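# Place the mat flat inside the pet tent

## Task

Get the mat lying flat on the floor inside the pet tent. Dropping it into place is allowed. At the end the tent must be standing upright with its floor corners resting on the tabletop. Nothing may rely on the robot to stay in position at the end, so release everything and move both grippers away before finishing.

## Robot and tools

ROBOT. Two arms, left_arm and right_arm; these are names only and say nothing about image sides. Each has six revolute joints and a two-finger parallel gripper. Root links in the scene frame: left_arm at (-0.030, +0.227, 0) with quat_wxyz (+1.000, 0, 0, -0.028); right_arm at (-0.023, -0.265, 0) with quat_wxyz (+0.999, 0, 0, -0.035). Joint ranges in rad, base outward: waist -2.618 to 3.054, shoulder 0.000 to 3.142, elbow 0.000 to 3.142, wrist pitch -1.571 to 1.571, wrist yaw -1.571 to 1.571, wrist roll -2.094 to 2.094. The elbow cannot quite straighten fully.

FRAME. Everything uses one scene frame: origin on the tabletop midway between the arms, +x pointing out across the table, +z up, and left_arm sitting on the +y side. Positions are in metres; orientations are quaternions written w first (qw, qx, qy, qz). In the gripper's own frame the fingers extend along +z and separate along y. The reported end_effector_position is the pinch point between the pads, roughly 1 cm short of the fingertips. Reported hand positions can be slightly wrong, more so at long reach, and arms tend to settle a centimetre or so below the commanded height.

execute_actions. Argument actions: a list of actions. Each action is a list of up to 15 rows; each row lasts one control step of 1/30 s, and if fewer than 15 rows are given the final row is repeated to fill the 15 steps. Every row holds 16 numbers, always covering both arms: left_arm x, y, z, qw, qx, qy, qz, opening, then the same eight for right_arm. x, y, z and the quaternion are absolute targets (poses) for that gripper in the scene frame, not offsets. Opening runs from -1 (closed) to +1 (fully open, 0.094 m). Each step, the controller clips the target to at most 70 mm and 16 degrees away from where the gripper currently is, so a distant target needs several actions; after an action the arm only continues to its last clipped pose. A target lying more than 0.6 m from the gripper's starting position along any of that gripper's current axes gets the action rejected for both arms; if the first action fails this check, or any action is malformed, the whole call does nothing. To hold an orientation steady, repeat one fixed quaternion rather than copying the slightly drifting reported one. An empty list simply returns state and images.

move. Argument target: one 16-number row laid out exactly as above (absolute poses plus openings). Each gripper travels in a straight line toward its pose, both finishing together, over 0.5 to 10 s; paths longer than 10 s are cut short. speed: top path speed in m/s, 0.002 to 0.5, default 0.25; rotation is capped at twice that value in rad/s, taking the shorter turn. Openings are applied at the start. Motion does not avoid obstacles or the other arm; faster contact hits harder, and a target set deeper beyond a contact pushes harder. blocking=false returns after 0.5 s while motion continues; until a result shows the move finished, execute_actions and new moves are refused, so use wait or stop. The result adds a move: line giving the ending (done, off_target, moving, held, fault) and limits (paced means the sent pose was clipped; held means a check blocked some steps, after which the arm may jump faster), plus each gripper's distance to its pose. If only one arm is named, the other finished fine.

wait: seconds from 0 to 10; arms keep their last command, and a running move keeps going. stop: no arguments; brakes a running move, needing some room; fingers keep moving. zoom_image: camera (cam_head_left, cam_head_right, cam_high, cam_low, cam_left_wrist, cam_right_wrist) and region [x0, y0, x1, y1] in that camera's pixels, origin top-left, at most 504 by 504. read_manual: optional section, only "licences". finished_scene: scene, the number of the current scene; final and irreversible, reports whether the goal holds.

CAMERAS. Images arrive in the order cam_head_left (896x504), cam_head_right (896x504), cam_high (896x504), cam_low (896x504), cam_left_wrist (504x504), cam_right_wrist (504x504). Calibrations are approximate and may be off by a few degrees and millimetres.

RESULTS. The state line lists left_arm and right_arm gripper position and quaternion. Hand target lines show the pose each controller is currently steering toward. A pose unreachable line means the clearance check altered or blocked that arm's command. grip_measured is the finger opening on the command scale; the last Joint positions entry is opening in metres. Readings may be offset by about 1 mm. Joint torques are total drive outputs, noisy and nonzero even with no load. FAULT lines report an arm stopped; MOTOR HOT appears from 75 °C, an arm halts for 10 s at 90 °C, and at 100 °C it goes limp and falls.

GRIPPING. To hold something, command an opening below grip_measured: about 0.03 lower holds firmly, less holds gently. Very thin items (under about 2 mm) get less squeeze. An arm meant to stay still should be sent its same full pose and opening on every call.

AVOID. Knocking rigid objects off the table (cloth and paper are exempt), arms colliding or pressing on each other, slamming into things, hard pushes, dropping or letting objects slip, and long loaded holds that heat motors. Loose objects may occasionally get nudged by outside disturbances. Before finishing, open both grippers and lift them clear of the tent and mat.

Each tool is called after "Request:" as a command line: name --argument value for each argument, lists and objects as JSON in quotes; but a table of rows of numbers goes row by row, as --pt "numbers of a row", without its own name.

## Session

I'll start by looking at the current state of the scene.

Request:
execute_actions --actions '[]'

Scene clock: 0.00 s.
left_arm: end_effector_position=(+0.3517, +0.2135, +0.4038) grip_measured=+1.000 end_effector_quat_wxyz=(+0.707, +0.008, +0.707, -0.013) | right_arm: end_effector_position=(+0.3579, -0.2859, +0.4081) grip_measured=+1.000 end_effector_quat_wxyz=(+0.707, +0.019, +0.707, -0.025)
Joint positions: left_arm=[ 0.009  1.045  1.033  0.012 -0.017 -0.006  0.094] | right_arm=[ 0.014  1.049  1.052 -0.003  0.006 -0.008  0.094]
Joint velocities: left_arm=[ 0.007  0.017 -0.017 -0.022  0.022  0.007  0.   ] | right_arm=[ 0.002 -0.007  0.017 -0.007  0.051 -0.022  0.   ]
Joint torques (N m, as the arm reports them, + toward a larger angle): no reading
Hand target (left_arm): +0.350, +0.214, +0.404; +0.706, +0.008, +0.709, -0.013
Hand target (right_arm): +0.355, -0.286, +0.419; +0.716, +0.019, +0.697, -0.025

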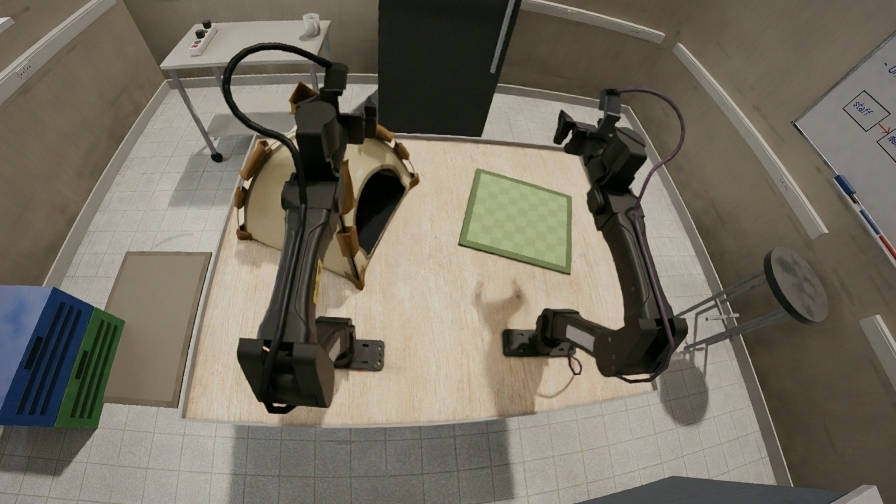

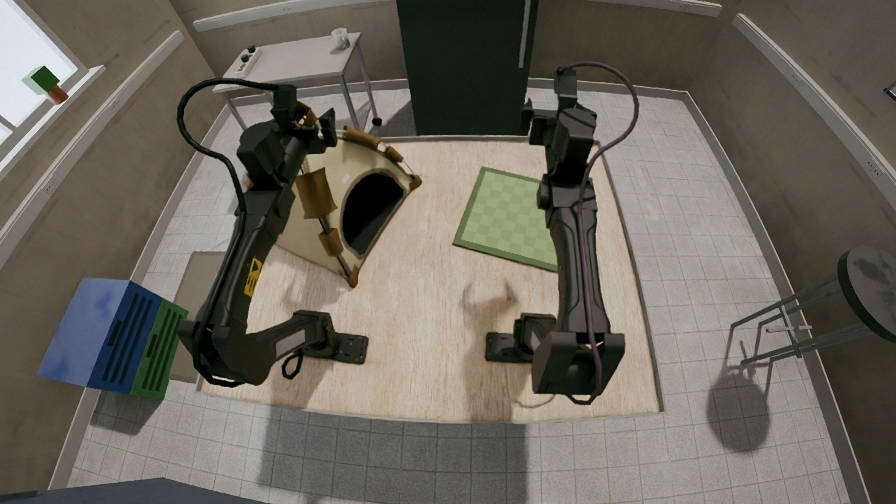

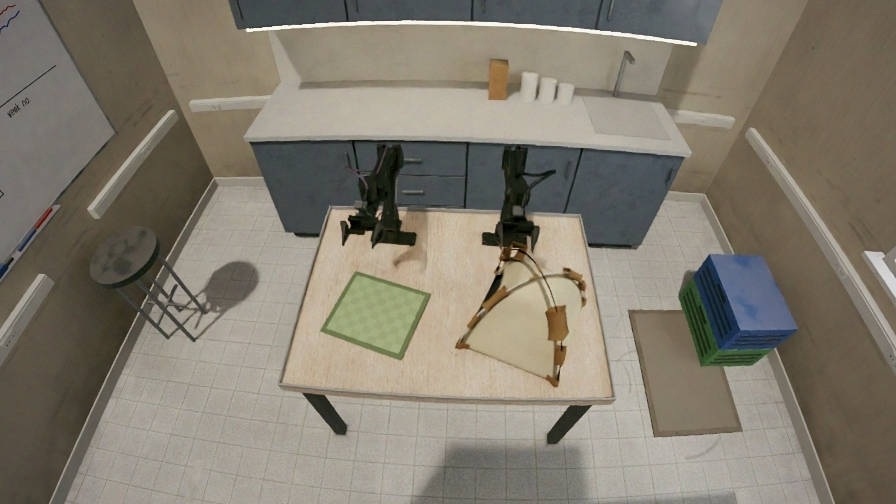

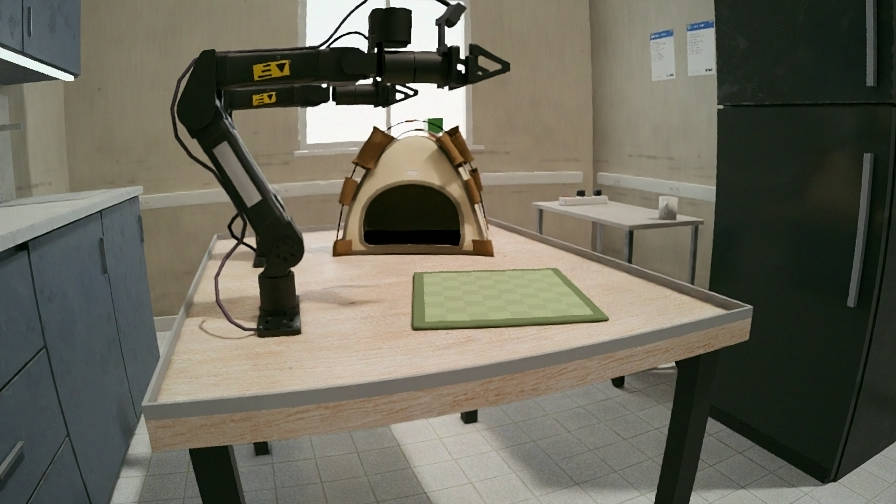

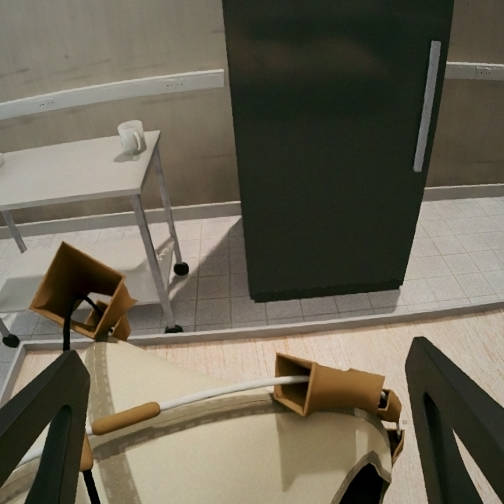

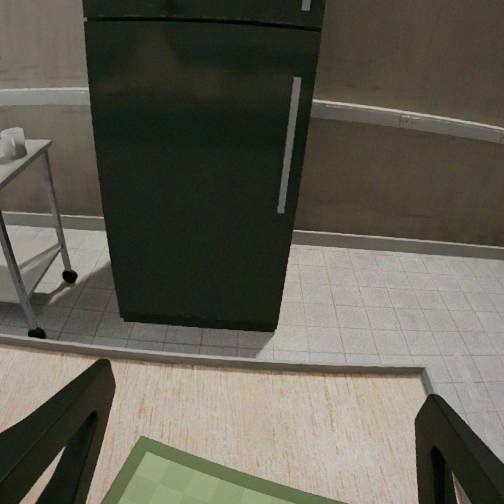

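Request:
zoom_image --camera "cam_low" --region '[310, 100, 630, 340]'

Request:
zoom_image --camera "cam_high" --region '[300, 220, 620, 410]'

Request:
zoom_image --camera "cam_head_left" --region '[220, 120, 600, 320]'

Region (310, 100, 630, 340) of cam_low's 896x504 image, scaled by 1.575, with more detail than that image has; it fills the top 378 rows of this view, and the rest is white.

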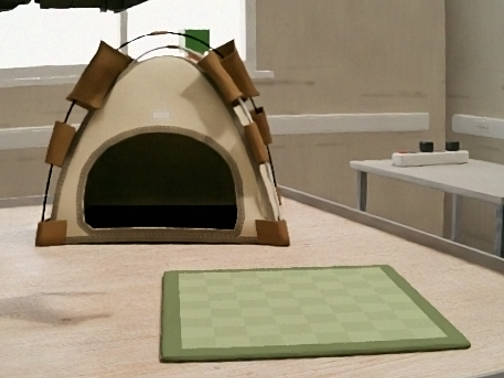

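Region (300, 220, 620, 410) of cam_high's 896x504 image, scaled by 1.575, with more detail than that image has; it fills the top 299 rows of this view, and the rest is white.

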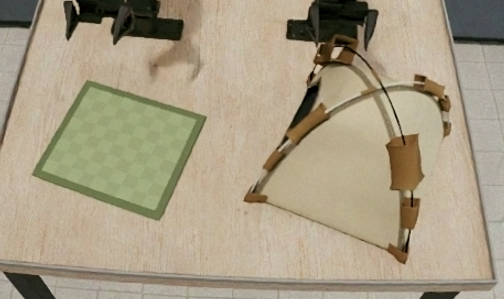

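Region (220, 120, 600, 320) of cam_head_left's 896x504 image, scaled by 1.326, with more detail than that image has; it fills the top 265 rows of this view, and the rest is white.

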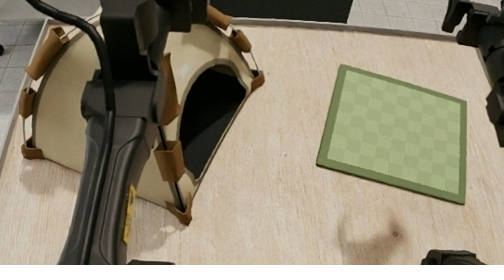

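Request:
zoom_image --camera "cam_low" --region '[400, 255, 620, 340]'

Request:
zoom_image --camera "cam_low" --region '[325, 170, 505, 270]'

Request:
zoom_image --camera "cam_head_right" --region '[290, 120, 450, 300]'

Region (400, 255, 620, 340) of cam_low's 896x504 image, scaled by 2.291, with more detail than that image has; it fills the top 195 rows of this view, and the rest is white.

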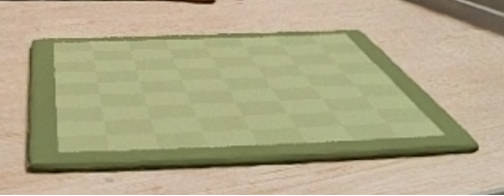

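Region (325, 170, 505, 270) of cam_low's 896x504 image, scaled by 2.800, with more detail than that image has.

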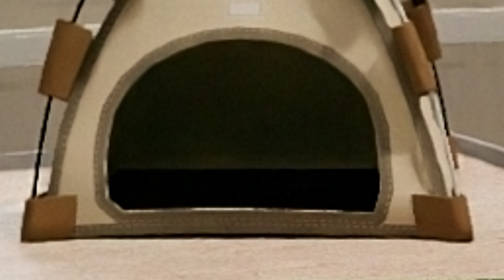

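Region (290, 120, 450, 300) of cam_head_right's 896x504 image, scaled by 2.800, with more detail than that image has.

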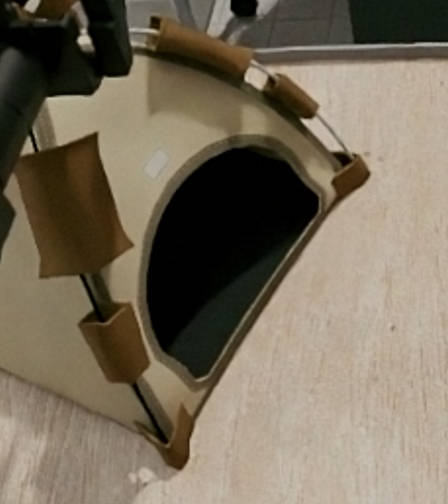

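Request:
move --target '[0.3517, 0.2135, 0.4038, 0.707, 0.008, 0.707, -0.013, 1, 0.345, -0.41, 0.07, 0.208, -0.5745, 0.7765, 0.154, 1]' --speed 0.3

Scene clock: 87.70 s.
left_arm: end_effector_position=(+0.3517, +0.2135, +0.4038) grip_measured=+1.000 end_effector_quat_wxyz=(+0.707, +0.008, +0.707, -0.013) | right_arm: end_effector_position=(+0.3422, -0.4147, +0.0601) grip_measured=+1.000 end_effector_quat_wxyz=(+0.204, -0.572, +0.779, +0.155)
Joint positions: left_arm=[ 0.009  1.045  1.033  0.012 -0.017 -0.006  0.094] | right_arm=[-0.536  2.213  1.789 -1.324 -0.49  -1.918  0.094]
Joint velocities: left_arm=[-0.002  0.002  0.012 -0.022  0.066 -0.037  0.   ] | right_arm=[-0.002  0.017  0.012 -0.037 -0.081 -0.037  0.   ]
Joint torques (N m, as the arm reports them, + toward a larger angle): left_arm=[ 0.01 -3.13  7.54  2.11 -0.04  0.  ] | right_arm=[  0.88 -10.17   7.31  -0.34  -0.4   -0.08]
Hand target (left_arm): +0.352, +0.213, +0.404; +0.707, +0.008, +0.707, -0.013
Hand target (right_arm): +0.346, -0.410, +0.069; +0.208, -0.580, +0.772, +0.156
Off the commanded pose (left_arm): 0.000 m, 0 deg.
Off the commanded pose (right_arm): 0.011 m, 1 deg.
move: off_target (right_arm)
camera_calibration (this result's frames):
cam_right_wrist: T_world_to_cam=[[0.981079, -0.189282, -0.0407059, -0.408633], [-0.184876, -0.978319, 0.0933422, -0.308408], [-0.0574913, -0.0840504, -0.994802, 0.148417], [0, 0, 0, 1]] pos_world=[0.352417, -0.366594, 0.159799]

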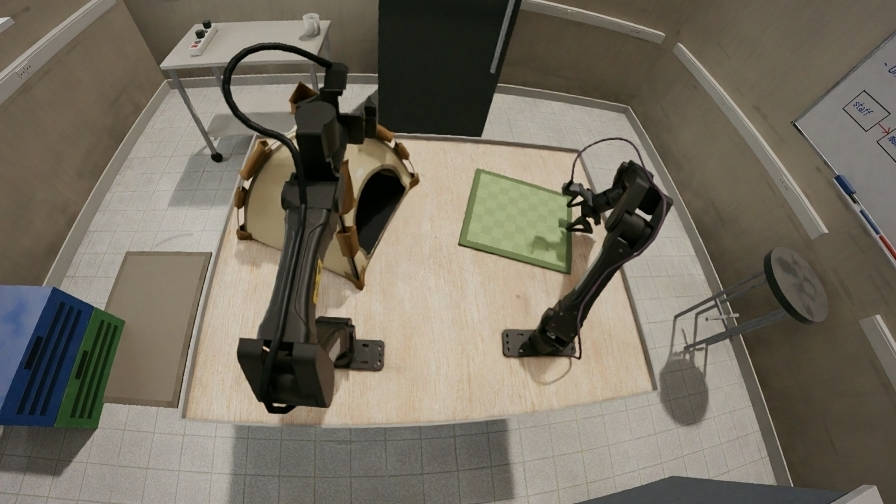

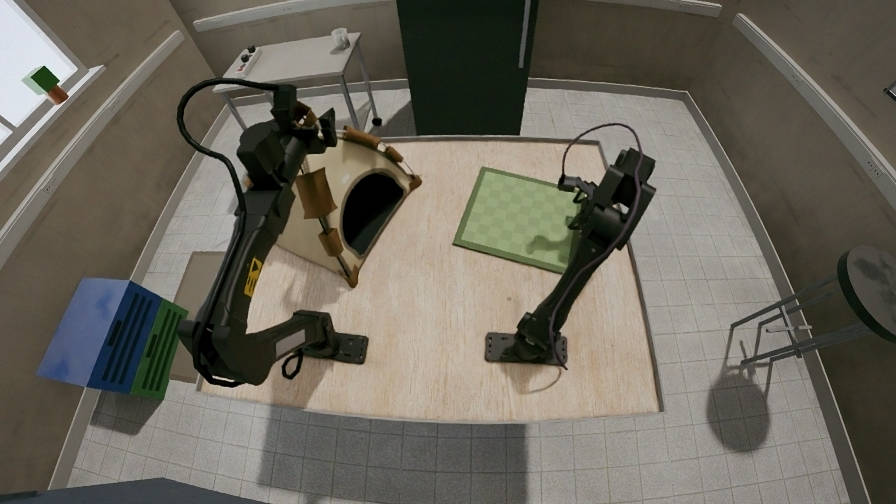

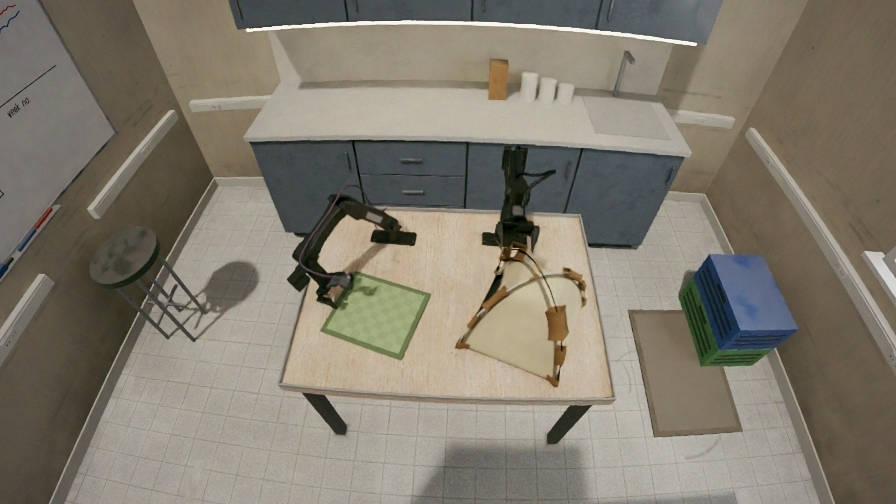

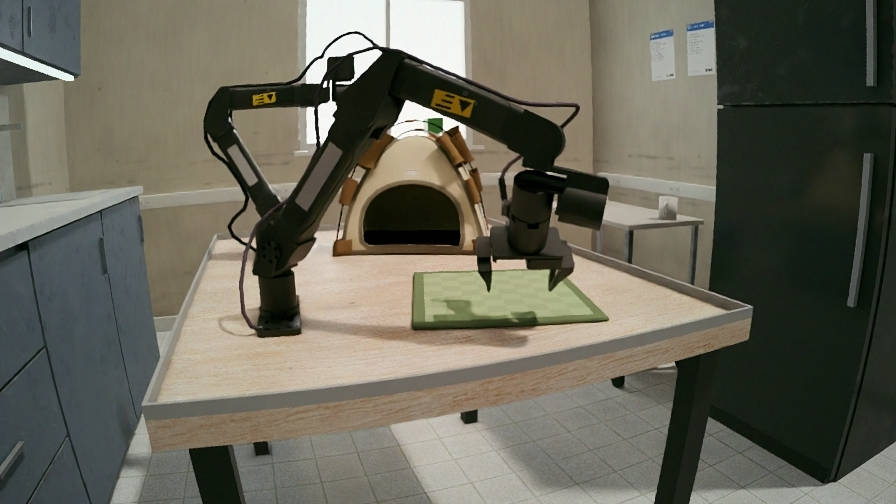

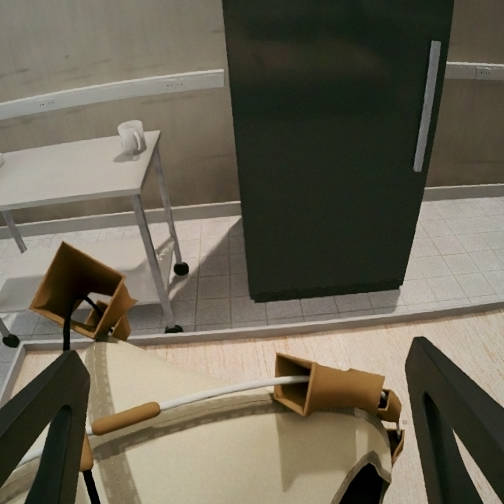

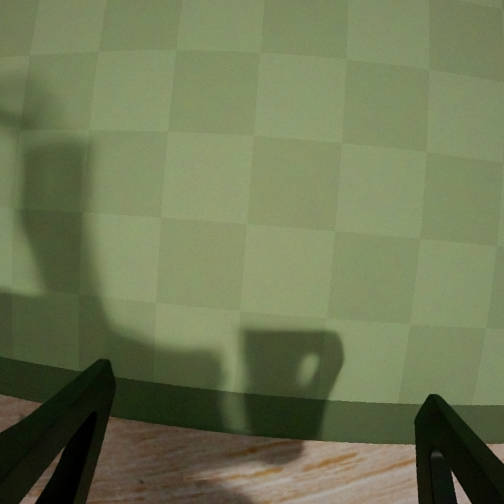

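Request:
move --target '[0.3517, 0.2135, 0.4038, 0.707, 0.008, 0.707, -0.013, 1, 0.332, -0.402, 0.035, 0.208, -0.5745, 0.7765, 0.154, 1]' --speed 0.1

Scene clock: 102.10 s.
left_arm: end_effector_position=(+0.3517, +0.2135, +0.4038) grip_measured=+1.000 end_effector_quat_wxyz=(+0.707, +0.008, +0.707, -0.013) | right_arm: end_effector_position=(+0.3292, -0.4069, +0.0283) grip_measured=+1.000 end_effector_quat_wxyz=(+0.199, -0.572, +0.779, +0.160)
Joint positions: left_arm=[ 0.009  1.045  1.033  0.012 -0.017 -0.006  0.094] | right_arm=[-0.536  2.199  1.636 -1.199 -0.483 -1.919  0.094]
Joint velocities: left_arm=[ 0.012  0.002 -0.002  0.022 -0.022  0.037  0.   ] | right_arm=[-0.007 -0.007 -0.002 -0.007 -0.007 -0.007  0.   ]
Joint torques (N m, as the arm reports them, + toward a larger angle): left_arm=[ 0.13 -3.21  7.49  2.12 -0.03 -0.01] | right_arm=[  0.61 -11.77   3.5    0.01  -0.42   0.06]
Hand target (left_arm): +0.352, +0.213, +0.404; +0.707, +0.008, +0.707, -0.013
Hand target (right_arm): +0.332, -0.402, +0.035; +0.208, -0.575, +0.776, +0.154
Off the commanded pose (left_arm): 0.000 m, 0 deg.
Off the commanded pose (right_arm): 0.009 m, 1 deg.
move: done
camera_calibration (this result's frames):
cam_right_wrist: T_world_to_cam=[[0.980892, -0.186294, -0.0560849, -0.393936], [-0.180608, -0.979101, 0.0934988, -0.302019], [-0.0723311, -0.0815828, -0.994038, 0.122584], [0, 0, 0, 1]] pos_world=[0.340729, -0.359094, 0.127998]

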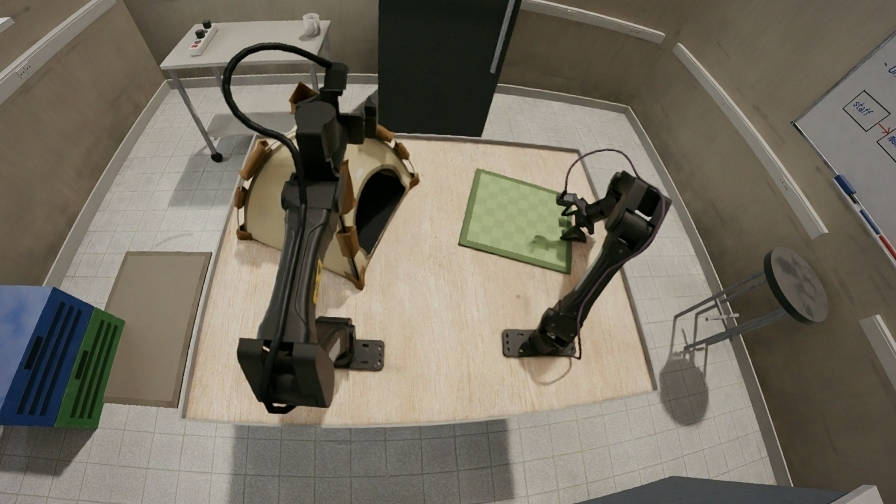

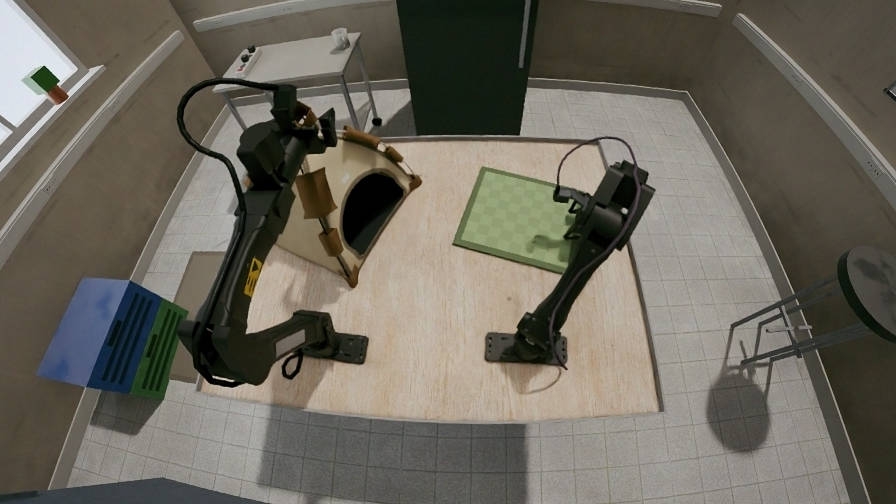

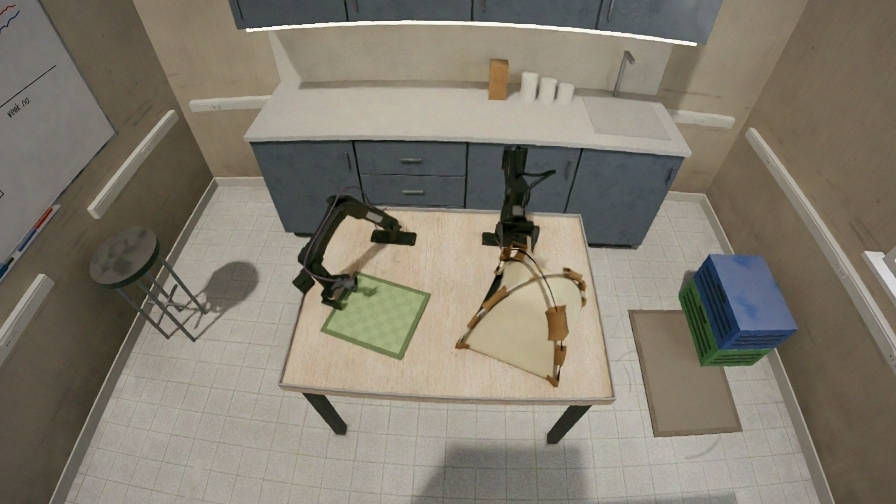

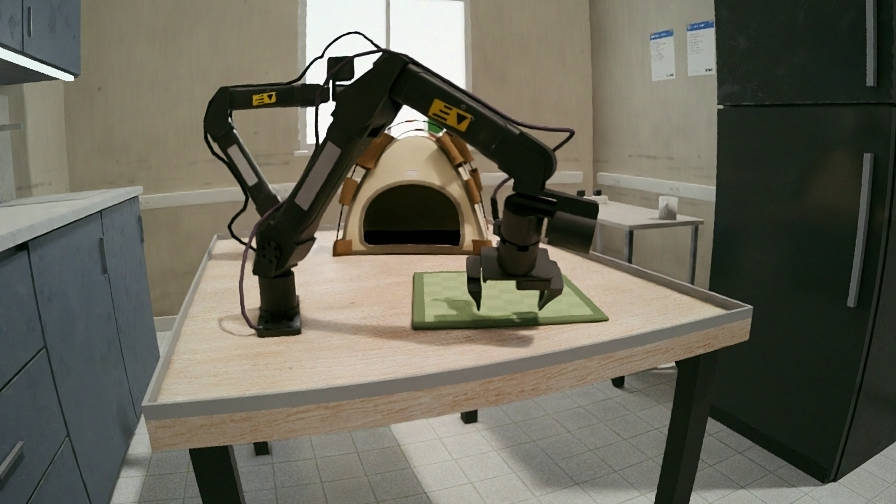

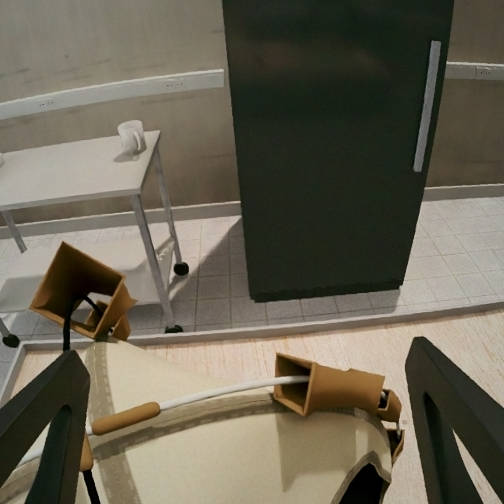

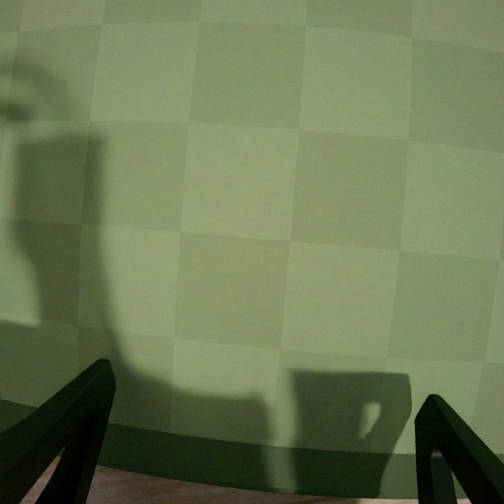

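Request:
zoom_image --camera "cam_low" --region '[400, 240, 620, 340]'

Region (400, 240, 620, 340) of cam_low's 896x504 image, scaled by 2.291, with more detail than that image has; it fills the top 229 rows of this view, and the rest is white.

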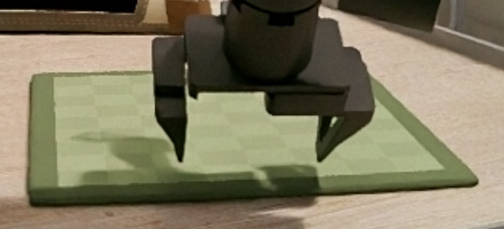

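Request:
move --target '[0.3517, 0.2135, 0.4038, 0.707, 0.008, 0.707, -0.013, 1, 0.332, -0.400, 0.014, 0.208, -0.5745, 0.7765, 0.154, 1]' --speed 0.04

Scene clock: 108.37 s.
left_arm: end_effector_position=(+0.3517, +0.2135, +0.4038) grip_measured=+1.000 end_effector_quat_wxyz=(+0.707, +0.008, +0.707, -0.013) | right_arm: end_effector_position=(+0.3316, -0.4063, +0.0203) grip_measured=+1.000 end_effector_quat_wxyz=(+0.207, -0.573, +0.778, +0.153)
Joint positions: left_arm=[ 0.009  1.045  1.033  0.012 -0.017 -0.006  0.094] | right_arm=[-0.536  2.199  1.602 -1.145 -0.494 -1.919  0.094]
Joint velocities: left_arm=[-0.012 -0.012  0.012 -0.022  0.022 -0.081  0.   ] | right_arm=[-0.007 -0.017 -0.017  0.037  0.037 -0.051  0.   ]
Joint torques (N m, as the arm reports them, + toward a larger angle): left_arm=[ 0.06 -3.18  7.57  2.12 -0.04 -0.02] | right_arm=[  1.06 -10.08   2.3    0.28  -0.34   0.11]
Hand target (left_arm): +0.352, +0.213, +0.404; +0.707, +0.008, +0.707, -0.013
Hand target (right_arm): +0.332, -0.400, +0.014; +0.208, -0.575, +0.776, +0.154
Off the commanded pose (left_arm): 0.000 m, 0 deg.
Off the commanded pose (right_arm): 0.009 m, 0 deg.
move: done
camera_calibration (this result's frames):
cam_right_wrist: T_world_to_cam=[[0.981506, -0.188458, -0.0336082, -0.398158], [-0.184783, -0.978571, 0.0908564, -0.298582], [-0.0500106, -0.0829659, -0.995297, 0.106832], [0, 0, 0, 1]] pos_world=[0.340964, -0.358356, 0.120076]

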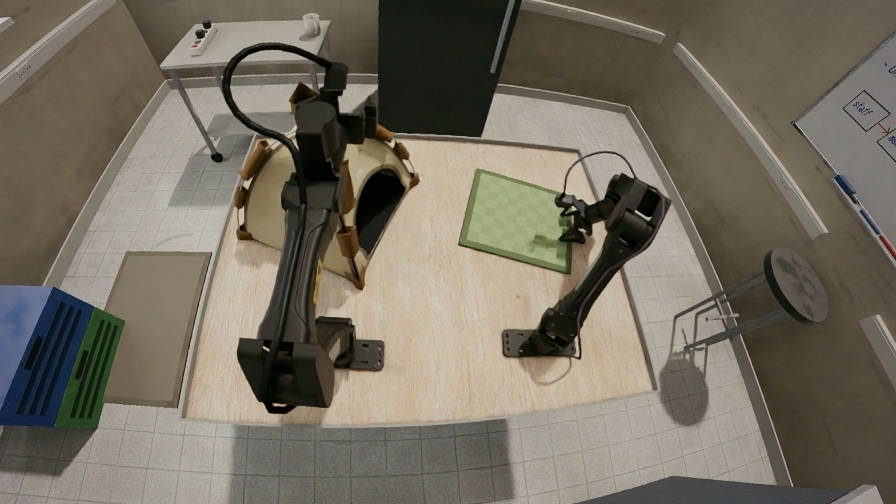

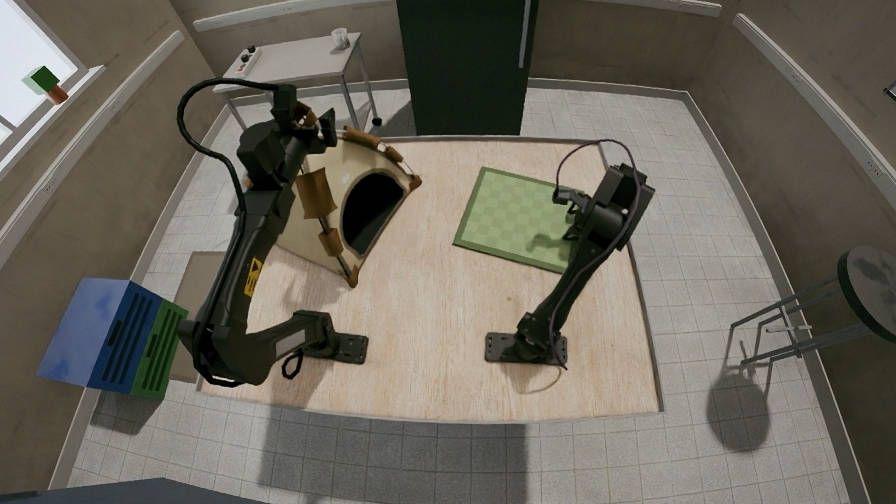

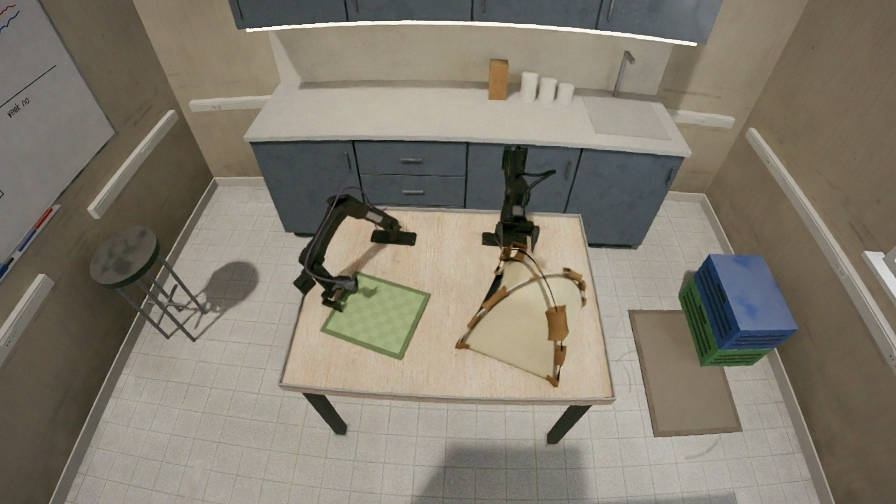

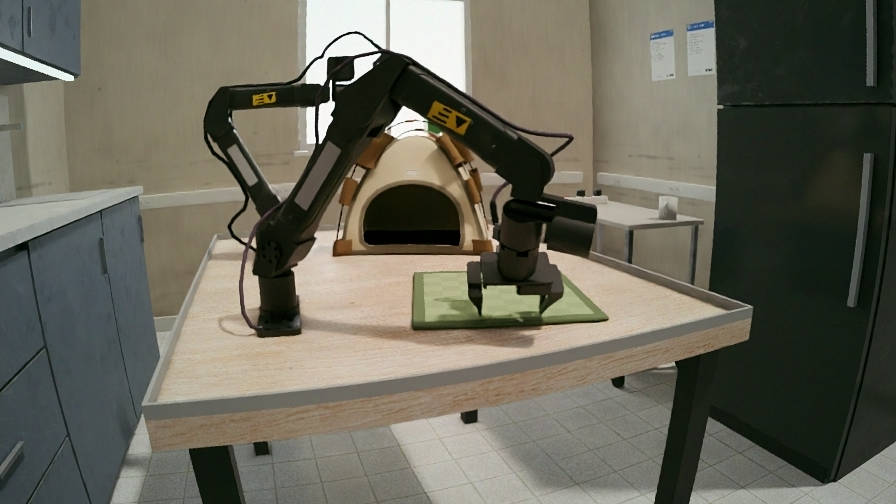

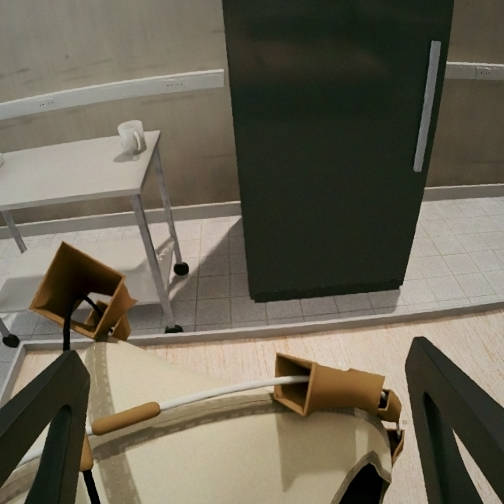

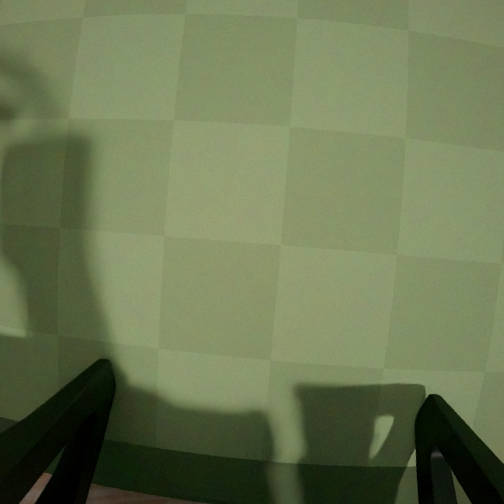

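Request:
execute_actions --actions '[[[0.3517,0.2135,0.4038,0.707,0.008,0.707,-0.013,1,0.332,-0.402,0.010,0.208,-0.5745,0.7765,0.154,1],[0.3517,0.2135,0.4038,0.707,0.008,0.707,-0.013,1,0.332,-0.402,0.008,0.208,-0.5745,0.7765,0.154,1],[0.3517,0.2135,0.4038,0.707,0.008,0.707,-0.013,1,0.332,-0.402,0.006,0.208,-0.5745,0.7765,0.154,1],[0.3517,0.2135,0.4038,0.707,0.008,0.707,-0.013,1,0.332,-0.402,0.004,0.208,-0.5745,0.7765,0.154,1],[0.3517,0.2135,0.4038,0.707,0.008,0.707,-0.013,1,0.332,-0.402,0.004,0.208,-0.5745,0.7765,0.154,1],[0.3517,0.2135,0.4038,0.707,0.008,0.707,-0.013,1,0.332,-0.402,0.004,0.208,-0.5745,0.7765,0.154,1],[0.3517,0.2135,0.4038,0.707,0.008,0.707,-0.013,1,0.332,-0.402,0.004,0.208,-0.5745,0.7765,0.154,1],[0.3517,0.2135,0.4038,0.707,0.008,0.707,-0.013,1,0.332,-0.402,0.004,0.208,-0.5745,0.7765,0.154,0.95],[0.3517,0.2135,0.4038,0.707,0.008,0.707,-0.013,1,0.332,-0.402,0.004,0.208,-0.5745,0.7765,0.154,0.9],[0.3517,0.2135,0.4038,0.707,0.008,0.707,-0.013,1,0.332,-0.402,0.004,0.208,-0.5745,0.7765,0.154,0.85],[0.3517,0.2135,0.4038,0.707,0.008,0.707,-0.013,1,0.332,-0.402,0.004,0.208,-0.5745,0.7765,0.154,0.8],[0.3517,0.2135,0.4038,0.707,0.008,0.707,-0.013,1,0.332,-0.402,0.004,0.208,-0.5745,0.7765,0.154,0.75],[0.3517,0.2135,0.4038,0.707,0.008,0.707,-0.013,1,0.332,-0.402,0.004,0.208,-0.5745,0.7765,0.154,0.7],[0.3517,0.2135,0.4038,0.707,0.008,0.707,-0.013,1,0.332,-0.402,0.004,0.208,-0.5745,0.7765,0.154,0.65],[0.3517,0.2135,0.4038,0.707,0.008,0.707,-0.013,1,0.332,-0.402,0.004,0.208,-0.5745,0.7765,0.154,0.6]],[[0.3517,0.2135,0.4038,0.707,0.008,0.707,-0.013,1,0.332,-0.402,0.004,0.208,-0.5745,0.7765,0.154,0.55],[0.3517,0.2135,0.4038,0.707,0.008,0.707,-0.013,1,0.332,-0.402,0.004,0.208,-0.5745,0.7765,0.154,0.5],[0.3517,0.2135,0.4038,0.707,0.008,0.707,-0.013,1,0.332,-0.402,0.004,0.208,-0.5745,0.7765,0.154,0.45],[0.3517,0.2135,0.4038,0.707,0.008,0.707,-0.013,1,0.332,-0.402,0.004,0.208,-0.5745,0.7765,0.154,0.4],[0.3517,0.2135,0.4038,0.707,0.008,0.707,-0.013,1,0.332,-0.402,0.004,0.208,-0.5745,0.7765,0.154,0.35],[0.3517,0.2135,0.4038,0.707,0.008,0.707,-0.013,1,0.332,-0.402,0.004,0.208,-0.5745,0.7765,0.154,0.3],[0.3517,0.2135,0.4038,0.707,0.008,0.707,-0.013,1,0.332,-0.402,0.004,0.208,-0.5745,0.7765,0.154,0.25],[0.3517,0.2135,0.4038,0.707,0.008,0.707,-0.013,1,0.332,-0.402,0.004,0.208,-0.5745,0.7765,0.154,0.2]]]'

Scene clock: 125.60 s.
left_arm: end_effector_position=(+0.3517, +0.2135, +0.4038) grip_measured=+1.000 end_effector_quat_wxyz=(+0.707, +0.008, +0.707, -0.013) | right_arm: end_effector_position=(+0.3354, -0.4050, +0.0206) grip_measured=+0.202 end_effector_quat_wxyz=(+0.218, -0.572, +0.776, +0.151)
Joint positions: left_arm=[ 0.009  1.045  1.033  0.012 -0.017 -0.006  0.094] | right_arm=[-0.536  2.199  1.598 -1.13  -0.515 -1.919  0.056]
Joint velocities: left_arm=[ 0.002  0.002 -0.022  0.007  0.022 -0.007  0.   ] | right_arm=[-0.012 -0.007  0.012  0.007 -0.081  0.007 -0.   ]
Joint torques (N m, as the arm reports them, + toward a larger angle): left_arm=[ 0.01 -3.2   7.53  2.1  -0.03  0.01] | right_arm=[ 0.63 -8.59  2.    0.47 -0.12  0.05]
Hand target (left_arm): +0.352, +0.213, +0.404; +0.707, +0.008, +0.707, -0.013
Hand target (right_arm): +0.332, -0.402, +0.005; +0.208, -0.575, +0.776, +0.155
Off the commanded pose (left_arm): 0.000 m, 0 deg.
Off the commanded pose (right_arm): 0.017 m, 1 deg.
camera_calibration (this result's frames):
cam_right_wrist: T_world_to_cam=[[0.981364, -0.19155, -0.015302, -0.403213], [-0.189853, -0.978803, 0.0768102, -0.294764], [-0.0296907, -0.0724736, -0.996928, 0.104939], [0, 0, 0, 1]] pos_world=[0.342852, -0.358147, 0.121088]

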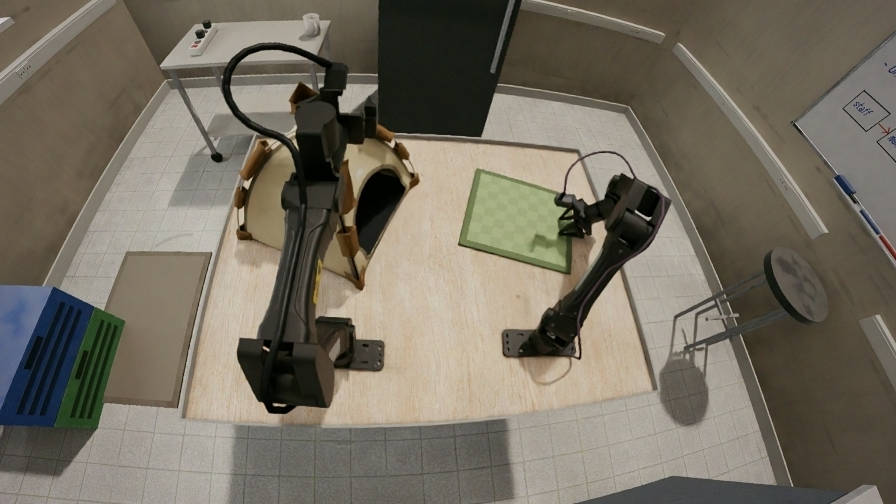

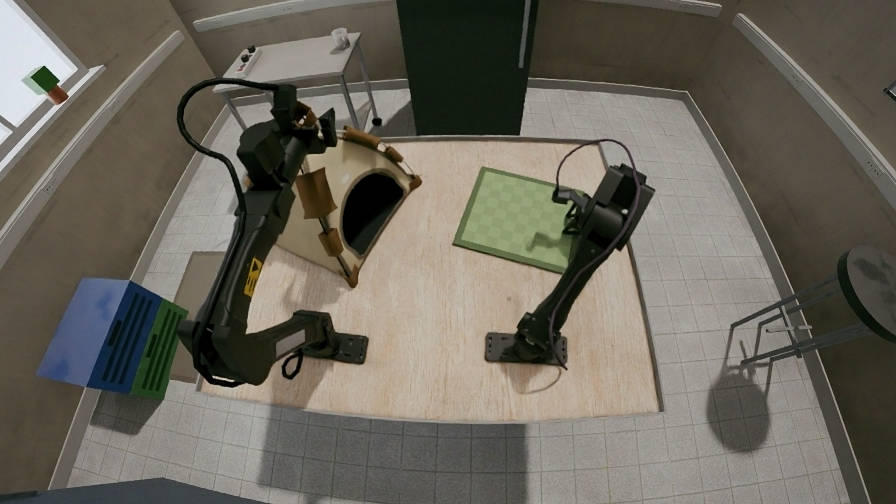

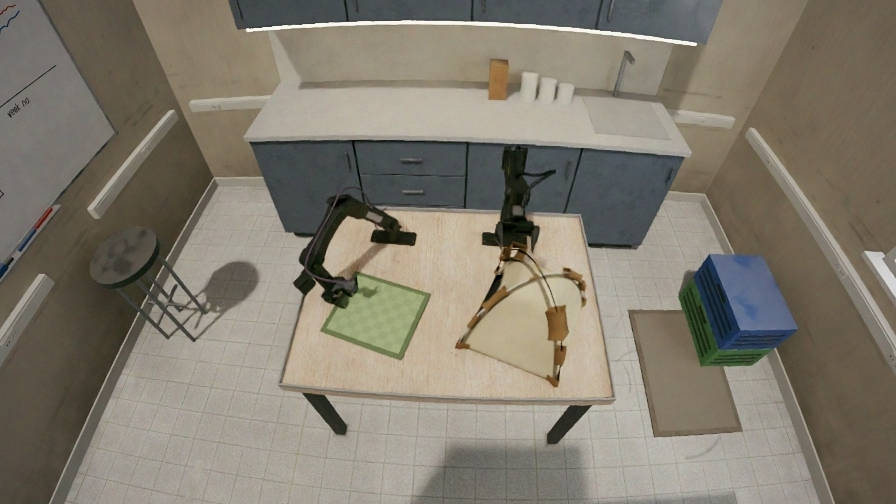

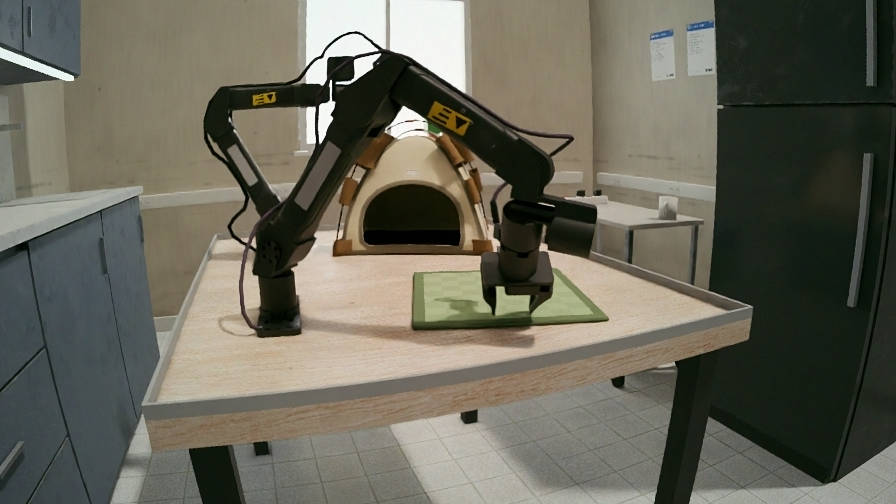

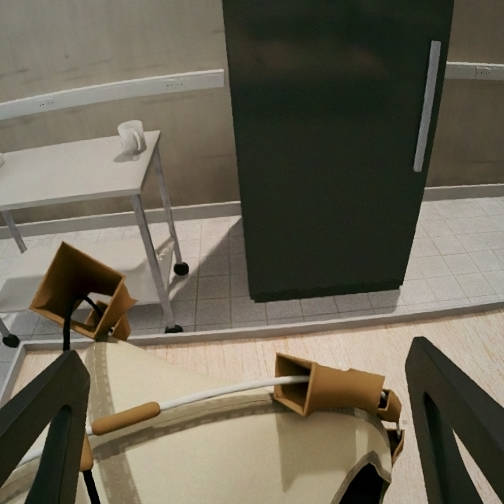

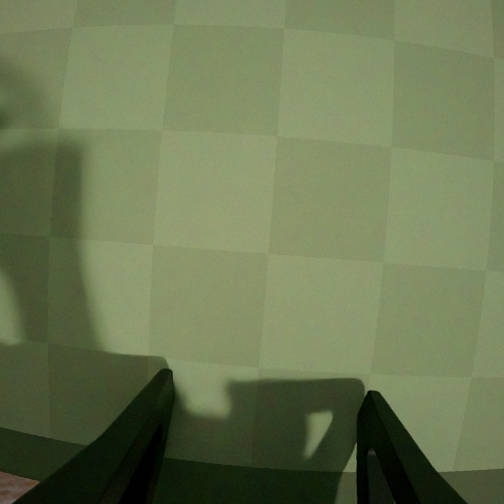

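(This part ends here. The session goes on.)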